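## Task

The cell is paused, with this log: 02:52:04 MOVER delid M06 (N2), lid to LP2: done; 02:52:31 MOVER delid M09 (N3), lid to LP1: done; 02:52:58 MOVER delid N06 (N1), lid to LP4: done; 02:54:40 DISPENSER error, run aborted; 02:54:55 AUTO-RECOVER relid LP1 to N2: done; 02:55:20 AUTO-RECOVER relid LP4 to N3: done; 02:55:51 AUTO-RECOVER stopped by watchdog. Use the log alone to work out which unlabelled lid belongs to which plate, seat every plate's own lid fully on it with each plate still in its original nest, and then press CONTINUE. If what you see disagrees with the log, press CALL instead and leave every plate and lid exactly as it was at the start. Pressing RETRY, CONTINUE or SKIP fails the task if the gripper is holding labware at that moment, or if any plate at a nest is not sitting down in it, or any lid there is not resting down on a plate. Nothing counts if the robot is what holds it in place at the end: release and move the hand away (resting on the panel housing, the CALL key or the needed key is still allowed).

## Robot and tools

Robot: a single FANUC CRX-5iA six-joint arm carrying a Robotiq 2F-140 two-finger gripper. There is only one arm, so every motion command is one row, never a list per arm. The fingers point along the gripper's own +z axis and close along its y axis. The reported hand point (end_effector_position) is midway between the pads when closed; closed fingertips reach about 33 mm past it, open ones about 9 mm, and closing pushes the tips about 24 mm further out, so keep that clearance above surfaces.

Scene frame: origin on the table top under the arm base, +z up, +x forward toward the operator panel (PANEL), +y to the left when looking along +x. Results report the hand position in metres and its orientation as a quaternion (w,x,y,z) in this frame; the printed position may be slightly off, more so at long reach. The deck has labelled nests (N1, N2, ...) and lid parks (LP1, ...) in arbitrary layout. Panel keys, left to right as you face them: RETRY (white), CONTINUE (green), SKIP (yellow), CALL (blue). The first three are go keys and end the job as soon as one goes down; a key is pressed by pushing until it latches. After CALL the job ends when you stop.

The row: nine numbers, each from -1 to 1, in the order dx, dy, dz, rx, ry, rz, position, force_limit, speed. The first six are an offset, not a pose: a target displacement expressed in the gripper's own axes, measured from the hand pose shown in the most recent result (or from the current pose if no result in this scene has shown it yet, or for later calls within the same reply). Each row is counted from that same base, not chained from the previous row. Scale: 1.0 equals 0.6 m for dx, dy, dz and 180 degrees for the rotation vector rx, ry, rz. Each control step (1/30 s) the commanded pose is clipped to 70 mm and 16 degrees from the measured one. All-zero offsets are not a pause: they pull the hand back to the base pose.

The last three numbers drive the fingers and are absolute settings. position: +1 fully open (140 mm), about -0.8 where the pads touch, -1 closes until blocked. force_limit: -1 about 14 N, 0 about 60 N, +1 about 107 N. speed: -1 about 30 mm/s, 0 about 140, +1 about 250.

Tools:
- execute_actions: actions is a list with at most one item. Empty list: just report state. {"rows": [[9 numbers], ...], "steps": n}: up to 15 rows and up to 15 steps (default 15), one row per step, the final row repeated if rows run short. {"steps": n} alone: a wait of up to 300 steps counted from the previous result, including your reply time. Optional pictures true/false.
- move: target is one nine-number row as above (offset from the last shown hand pose); speed in m/s from 0.002 to 0.5, default 0.25 (rotation capped at twice that in rad/s). It follows a straight path lasting 0.5 to 10 s, not slowing for obstacles; finger values are sent at the start. Its result adds a move: line with the ending (done, off_target, moving, held, fault) and any limits (paced = pose clipped; held = clearance check blocked steps, after which the arm may jump faster) plus distance to target.
- wait: seconds from 0 to 10, sends nothing new.
- zoom_image: camera (cam_high, cam_low, cam_wrist) and region [x0, y0, x1, y1] in pixels, at most 504 by 504; cam_high and cam_low are 672x504, cam_wrist 616x616 fisheye.
- read_manual: licence texts only.
- finished_scene: scene number; ends and grades the scene irreversibly.

Reading results: object_status 0 moving, 1 blocked while opening, 2 blocked while closing (a real grip), 3 reached target or pads met (thin items may still be held). position_measured is in counts, 3 open to 230 closed, not linear. To squeeze harder while gripping, raise force_limit and nudge position (-1 to -0.98). HELD marks steps the clearance check altered; pose unreachable means the same. Hand target shows where the controller is heading. Flange force is an approximate external load, including what is held; no reading is possible near singular poses. MOTOR HOT warns of overheating before a braking stop.

Cautions: the arm is stiff; pressing even a few millimetres past contact, at once or in small repeats, can trip a fault (joint torque at its limit, or 150 N on any part) that freezes the arm for 10 s and cancels the rest of the call. Approach contacts slowly and back off after pressing. Never drop or knock labware or push anything off the table. Release grips and move clear before the final key press, and make sure every plate and lid is seated.

Each tool is called after ">>>" by a JSON object that holds its "api" and its "payload".

## Session

>>> {"api": "execute_actions", "payload": {"actions": []}}

Scene clock: 0.00 s of 9600.00 s.
end_effector_position=(+0.8724, +0.4897, +0.1900) position_measured=3 object_status=3 end_effector_quat_wxyz=(-0.236, +0.878, -0.416, -0.006)
Joint positions: [ 0.233  0.601  0.956 -1.322 -1.159  0.645]
Joint velocities: [-0.     0.001 -0.     0.     0.    -0.001]
Flange force (N, the push that the arm receives, along the gripper's own x y z axes): no reading
Hand target: +0.872, +0.490, +0.190; -0.236, +0.878, -0.416, -0.006

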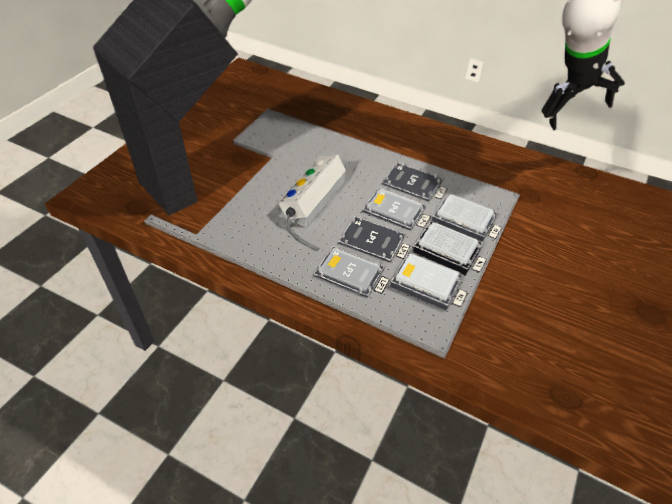

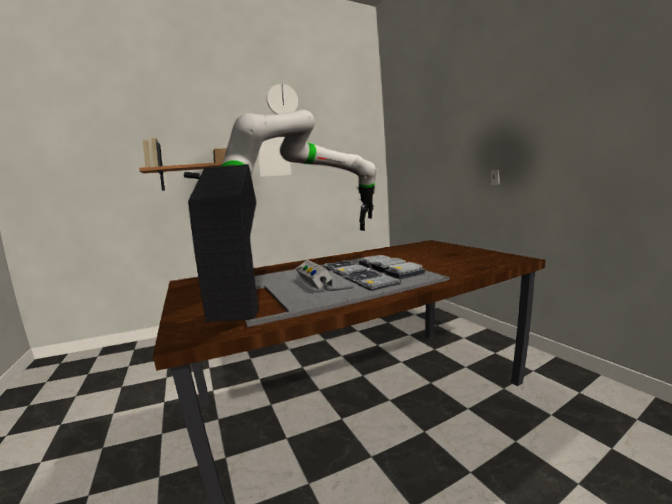

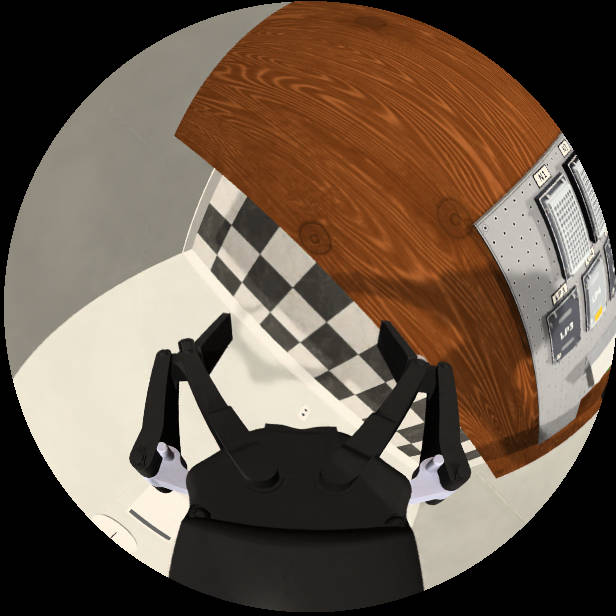

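>>> {"api": "zoom_image", "payload": {"camera": "cam_high", "region": [260, 130, 540, 340]}}

Region (260, 130, 540, 340) of cam_high's 672x504 image, scaled by 1.800, with more detail than that image has; it fills the top 378 rows of this view, and the rest is white.

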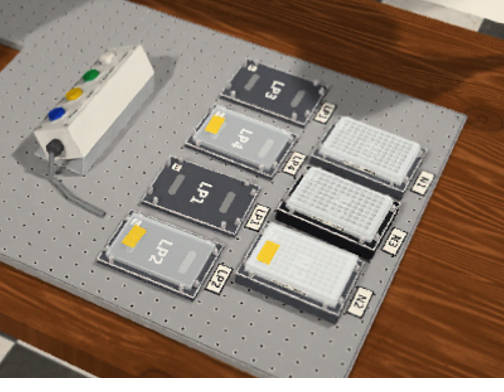

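>>> {"api": "move", "payload": {"target": [-0.012,1,-0.667,-0.157,0.004,-0.277,-1,0,0]}}

Scene clock: 7.43 s of 9600.00 s.
end_effector_position=(+0.3548, +0.0009, +0.3002) position_measured=233 object_status=3 end_effector_quat_wxyz=(+0.000, +1.000, +0.001, +0.001)
Joint positions: [-0.36   0.211 -0.492 -1.063 -1.319  2.628]
Joint velocities: [-0.     0.    -0.    -0.002  0.     0.001]
Flange force (N, the push that the arm receives, along the gripper's own x y z axes): [-2.5 0.5 -3.0]
Hand target: +0.355, +0.001, +0.300; -0.000, +1.000, +0.001, +0.001
Off the commanded pose: 0.002 m, 0 deg.
After step 90, 1.10 s passed at rest.
move: done

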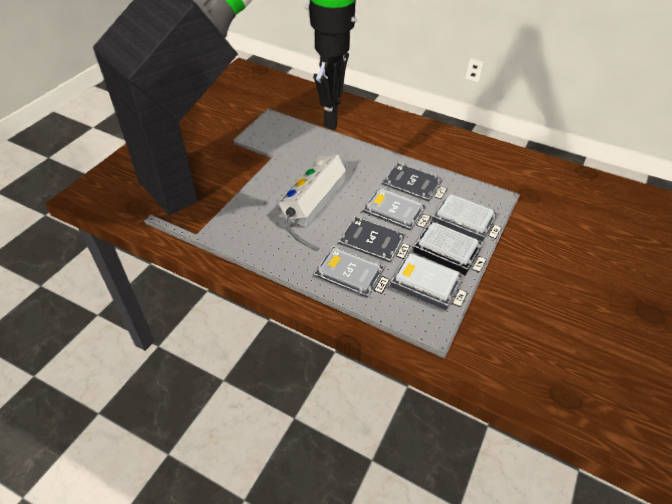

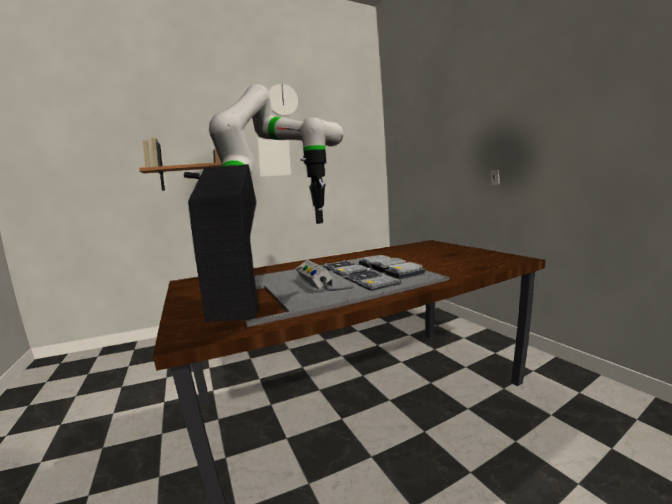

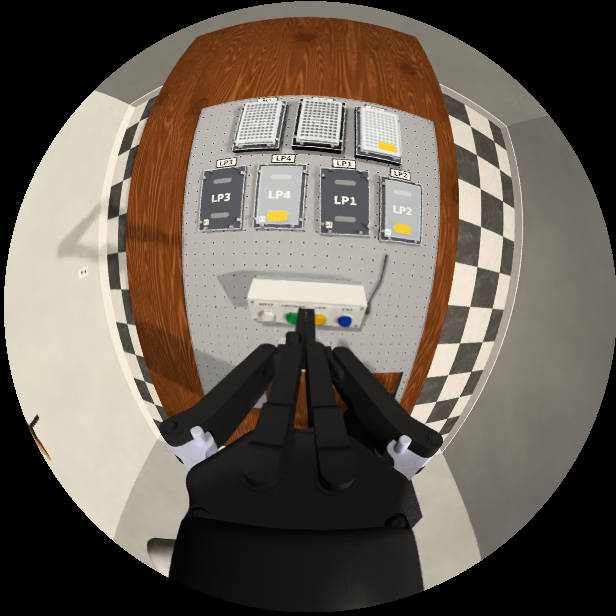

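>>> {"api": "move", "payload": {"target": [-0.16,0.13,0.23,0,0.06,0,-1,0,0]}}

>>> {"api": "zoom_image", "payload": {"camera": "cam_high", "region": [230, 100, 390, 240]}}

>>> {"api": "zoom_image", "payload": {"camera": "cam_low", "region": [260, 210, 360, 300]}}

Scene clock: 12.27 s of 9600.00 s.
end_effector_position=(+0.2606, -0.0782, +0.1621) position_measured=233 object_status=3 end_effector_quat_wxyz=(-0.000, +0.995, +0.001, +0.097)
Joint positions: [-0.438  0.787 -0.661 -1.495 -1.109  3.484]
Joint velocities: [-0.     0.001  0.    -0.001 -0.002  0.001]
Flange force (N, the push that the arm receives, along the gripper's own x y z axes): [-7.2 3.1 -0.9]
Hand target: +0.261, -0.078, +0.162; -0.000, +0.995, +0.001, +0.097
Off the commanded pose: 0.002 m, 0 deg.
After step 90, 0.53 s passed at rest.
move: done

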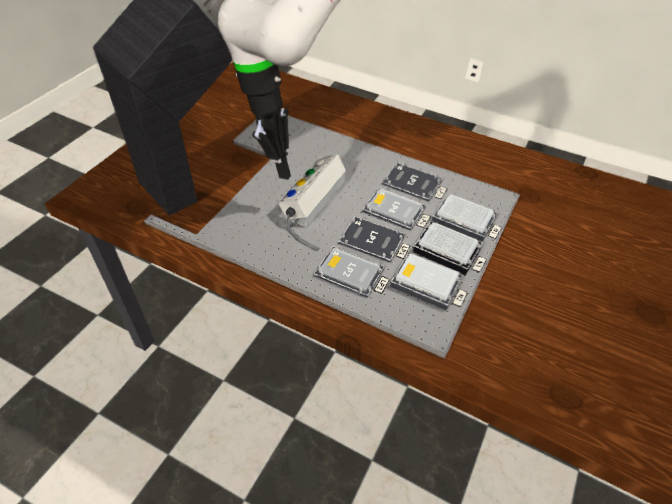

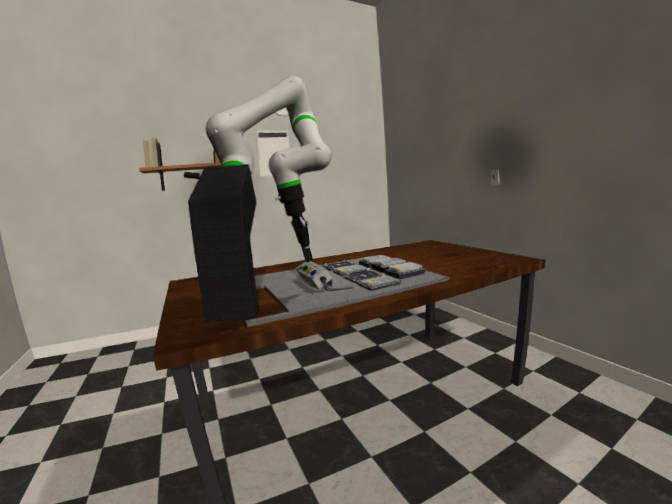

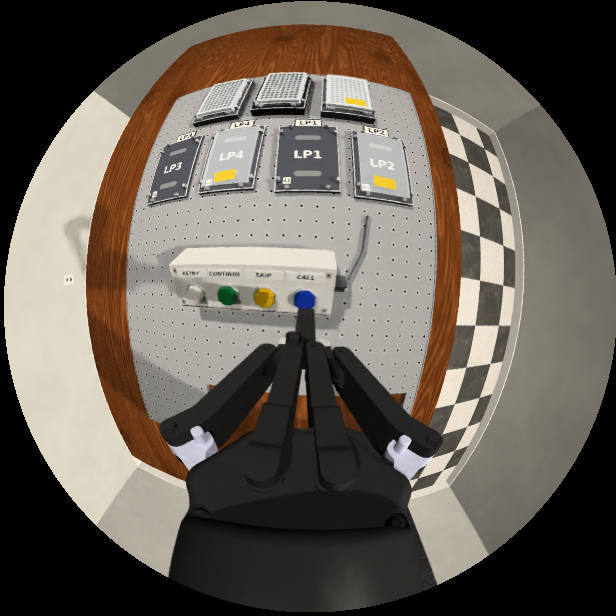

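Region (230, 100, 390, 240) of cam_high's 672x504 image, scaled by 3.150, with more detail than that image has; it fills the top 441 rows of this view, and the rest is white.

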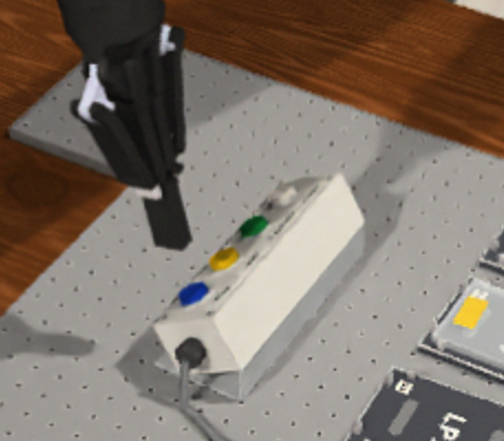

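Region (260, 210, 360, 300) of cam_low's 672x504 image, scaled by 5.040, with more detail than that image has; it fills the top 454 rows of this view, and the rest is white.

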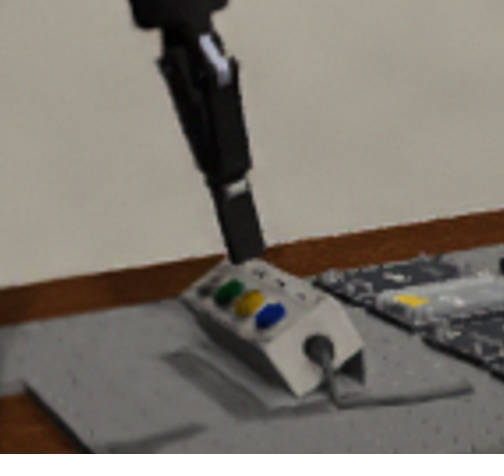

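>>> {"api": "move", "payload": {"target": [-0.008,0,0.06,0,0,0,-1,0,0], "speed": 0.05}}

>>> {"api": "zoom_image", "payload": {"camera": "cam_high", "region": [250, 140, 350, 230]}}

>>> {"api": "zoom_image", "payload": {"camera": "cam_low", "region": [260, 210, 360, 300]}}

Scene clock: 15.67 s of 9600.00 s.
end_effector_position=(+0.2628, -0.0783, +0.1259) position_measured=233 object_status=3 end_effector_quat_wxyz=(-0.000, +0.995, +0.001, +0.097)
Joint positions: [-0.358  0.865 -0.64  -1.604 -1.1    3.547]
Joint velocities: [-0.     0.002 -0.     0.     0.001  0.001]
Flange force (N, the push that the arm receives, along the gripper's own x y z axes): [-4.9 0.5 -4.2]
Hand target: +0.263, -0.078, +0.126; -0.000, +0.995, +0.001, +0.097
Off the commanded pose: 0.000 m, 0 deg.
move: done

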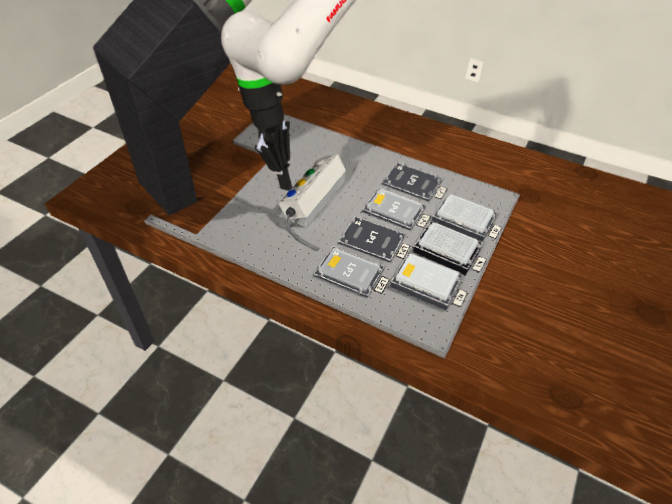

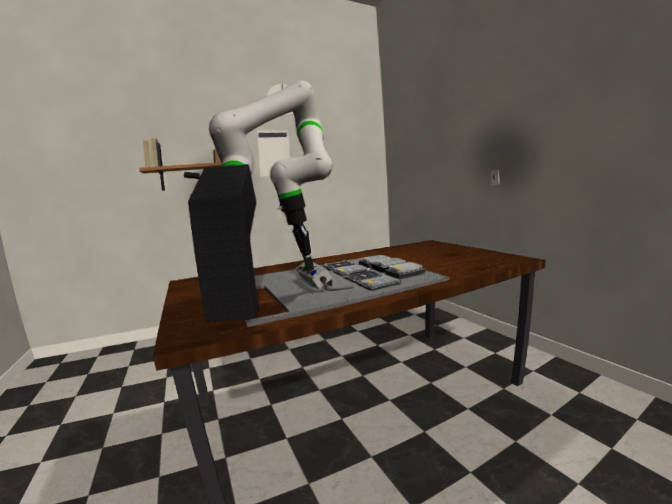

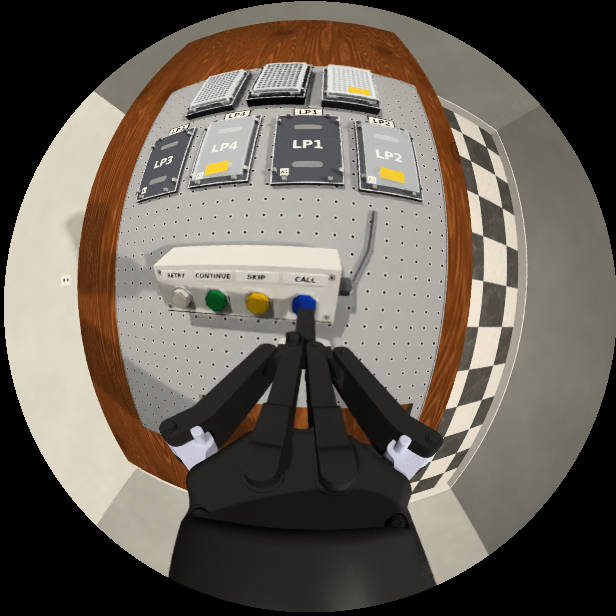

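Region (250, 140, 350, 230) of cam_high's 672x504 image, scaled by 5.040, with more detail than that image has; it fills the top 454 rows of this view, and the rest is white.

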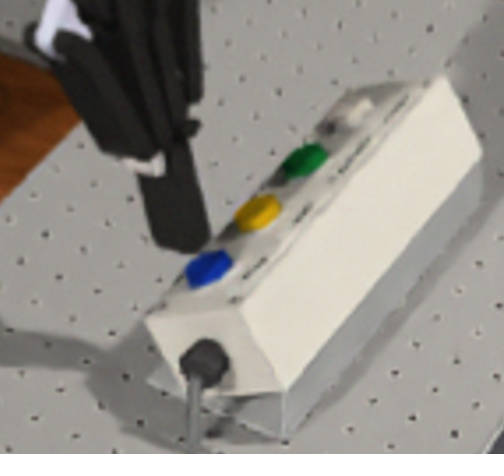

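Region (260, 210, 360, 300) of cam_low's 672x504 image, scaled by 5.040, with more detail than that image has; it fills the top 454 rows of this view, and the rest is white.

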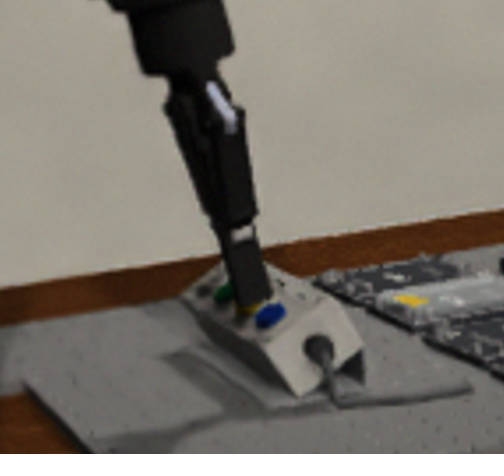

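About 12 mm left.

>>> {"api": "move", "payload": {"target": [0,0,0.017,0,0,0,-1,0,0], "speed": 0.015}}

>>> {"api": "move", "payload": {"target": [0.002,0,0.005,0,0,0,-1,0,0], "speed": 0.006}}

>>> {"api": "zoom_image", "payload": {"camera": "cam_high", "region": [250, 140, 350, 230]}}

Scene clock: 18.00 s of 9600.00 s.
end_effector_position=(+0.2648, -0.0783, +0.1159) position_measured=233 object_status=3 end_effector_quat_wxyz=(-0.000, +0.995, +0.001, +0.097)
Joint positions: [-0.333  0.882 -0.631 -1.633 -1.099  3.557]
Joint velocities: [-0.     0.001  0.    -0.001 -0.     0.001]
Flange force (N, the push that the arm receives, along the gripper's own x y z axes): [-2.5 -1.2 -2.4]
Hand target: +0.265, -0.078, +0.116; -0.000, +0.995, +0.001, +0.097
Off the commanded pose: 0.000 m, 0 deg.
move: done

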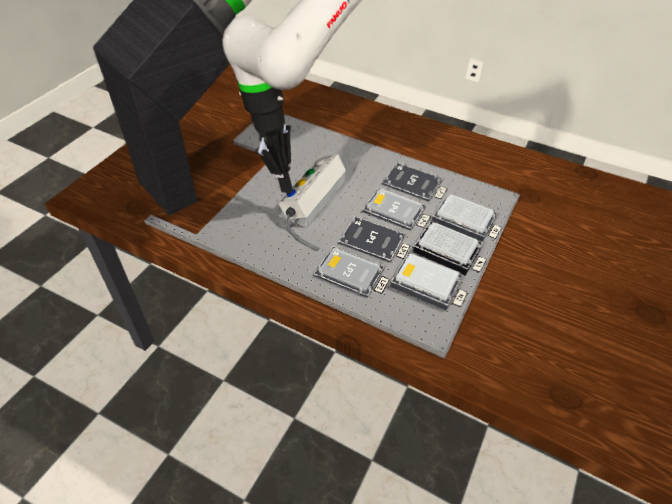

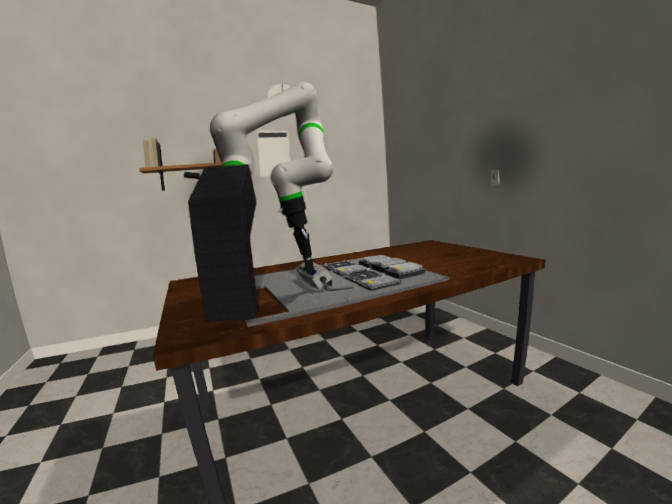

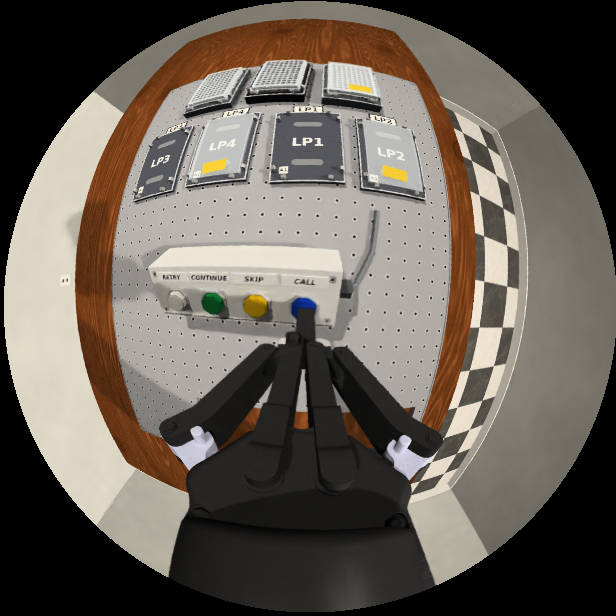

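Scene clock: 18.77 s of 9600.00 s.
end_effector_position=(+0.2666, -0.0783, +0.1131) position_measured=233 object_status=3 end_effector_quat_wxyz=(-0.000, +0.995, +0.001, +0.097)
Joint positions: [-0.324  0.884 -0.627 -1.641 -1.099  3.555]
Joint velocities: [ 0.    -0.002  0.    -0.001 -0.     0.002]
Flange force (N, the push that the arm receives, along the gripper's own x y z axes): [-7.0 2.0 -8.4]
Hand target: +0.267, -0.078, +0.113; -0.000, +0.995, +0.001, +0.097
Off the commanded pose: 0.000 m, 0 deg.
move: done

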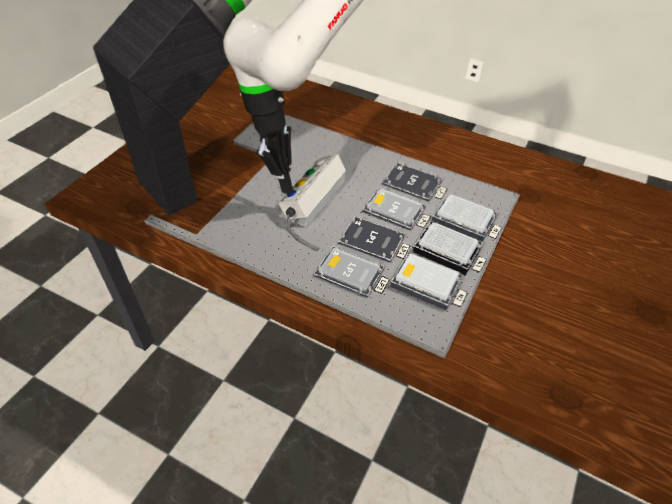

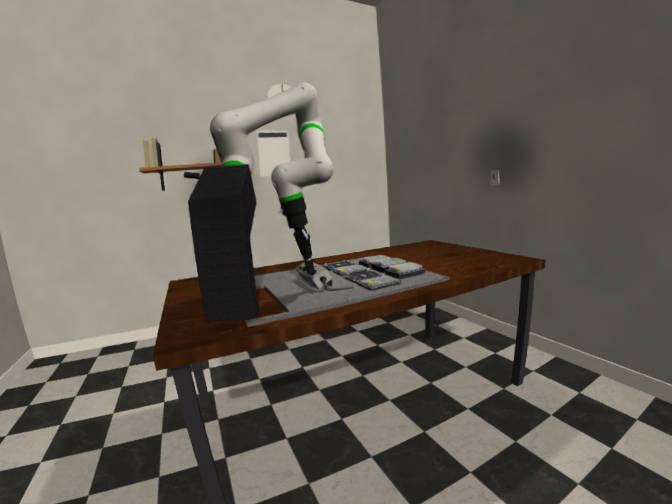

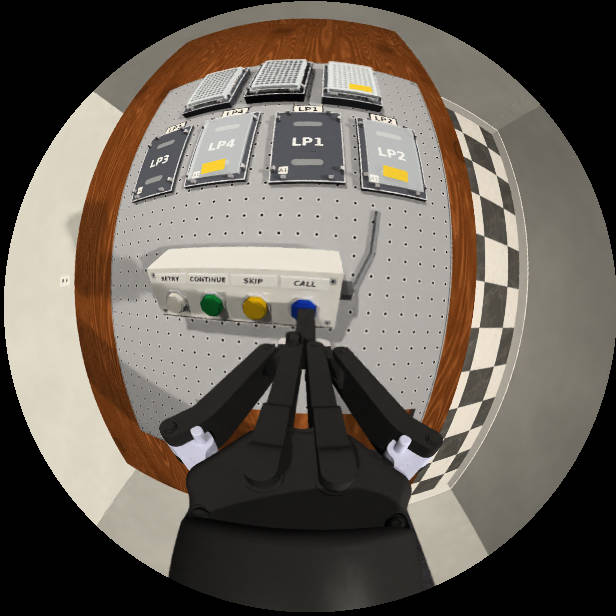

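Region (250, 140, 350, 230) of cam_high's 672x504 image, scaled by 5.040, with more detail than that image has; it fills the top 454 rows of this view, and the rest is white.

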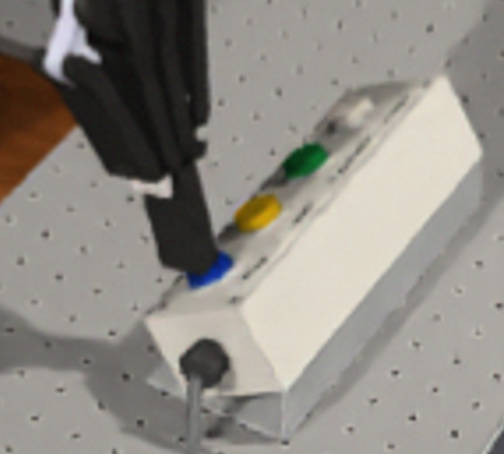

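>>> {"api": "move", "payload": {"target": [0.0012,0,0.0035,0,0,0,-1,0,0], "speed": 0.005}}

>>> {"api": "zoom_image", "payload": {"camera": "cam_high", "region": [250, 140, 350, 230]}}

Scene clock: 20.50 s of 9600.00 s.
end_effector_position=(+0.2677, -0.0783, +0.1112) position_measured=233 object_status=3 end_effector_quat_wxyz=(-0.000, +0.995, +0.001, +0.097)
Joint positions: [-0.318  0.886 -0.625 -1.646 -1.098  3.554]
Joint velocities: [ 0.    -0.001  0.    -0.001  0.    -0.001]
Flange force (N, the push that the arm receives, along the gripper's own x y z axes): [-2.9 -0.4 -22.2]
Hand target: +0.268, -0.078, +0.111; -0.000, +0.995, +0.001, +0.097
Off the commanded pose: 0.000 m, 0 deg.
move: done

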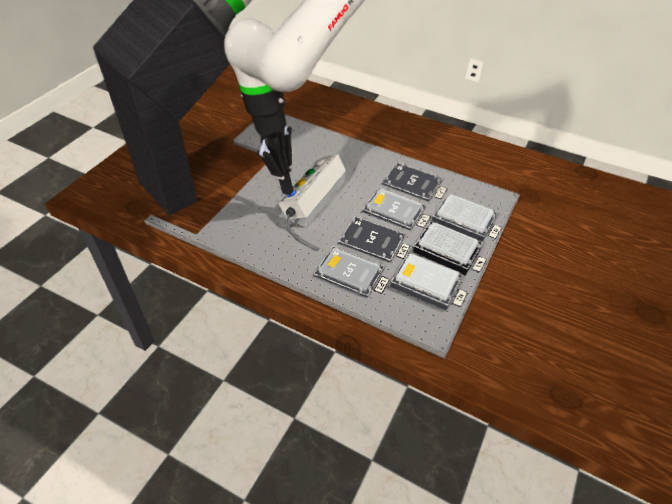

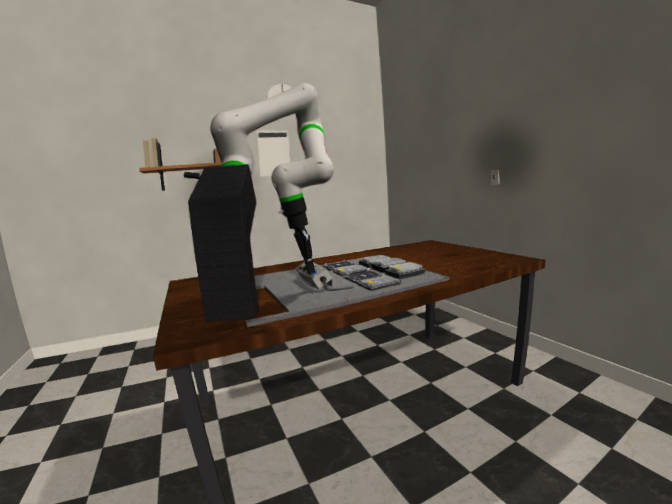

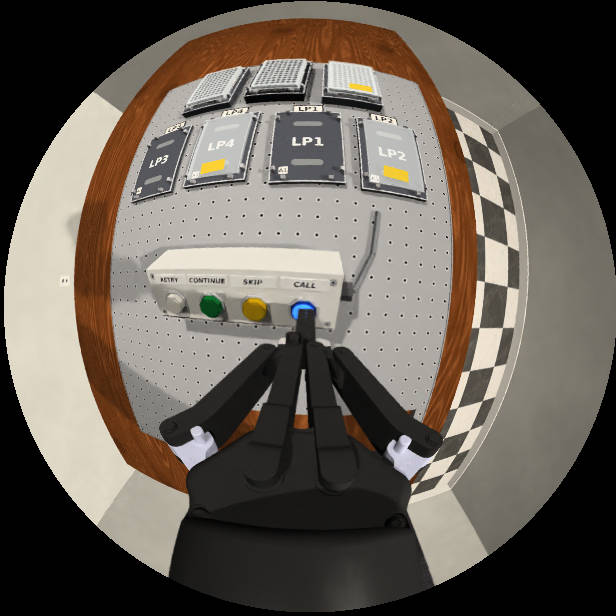

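Region (250, 140, 350, 230) of cam_high's 672x504 image, scaled by 5.040, with more detail than that image has; it fills the top 454 rows of this view, and the rest is white.

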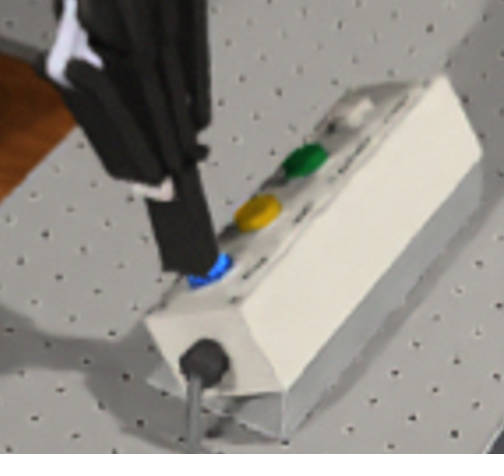

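Lit.

>>> {"api": "move", "payload": {"target": [0,0,-0.04,0,0,0,-1,0,0], "speed": 0.08}}

>>> {"api": "finished_scene", "payload": {"scene": 1}}

Scene clock: 22.40 s of 9600.00 s.
end_effector_position=(+0.2630, -0.0782, +0.1348) position_measured=233 object_status=3 end_effector_quat_wxyz=(-0.000, +0.995, +0.001, +0.097)
Joint positions: [-0.376  0.844 -0.645 -1.577 -1.102  3.529]
Joint velocities: [0.    0.001 0.    0.001 0.001 0.001]
Flange force (N, the push that the arm receives, along the gripper's own x y z axes): [-3.1 -0.9 -1.8]
Hand target: +0.263, -0.078, +0.135; -0.000, +0.995, +0.001, +0.097
Off the commanded pose: 0.000 m, 0 deg.
move: done

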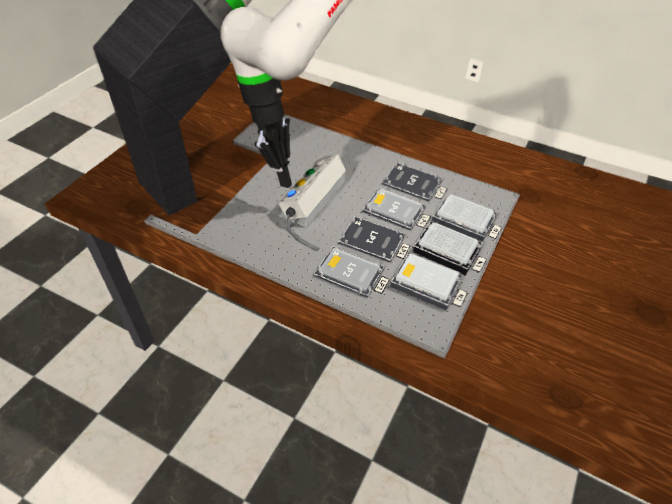

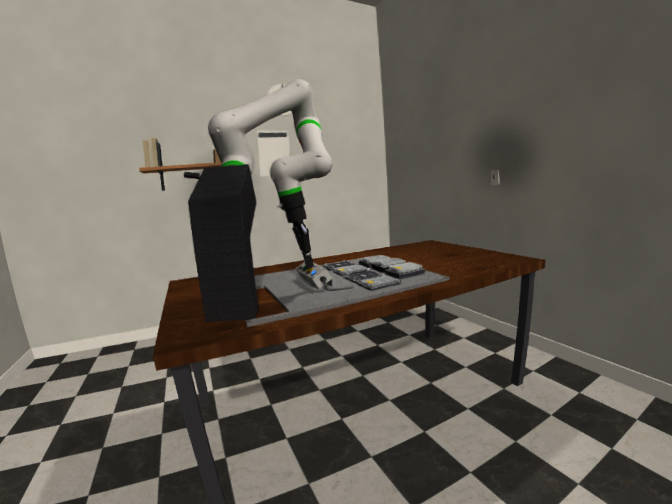

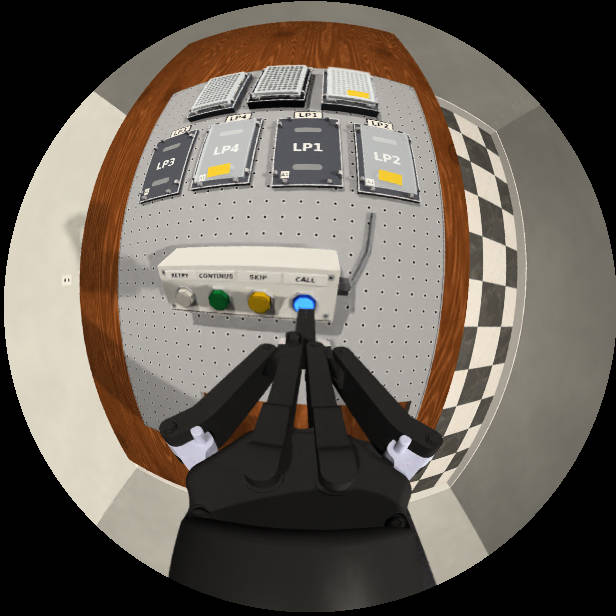

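The scene is finished: the task was done.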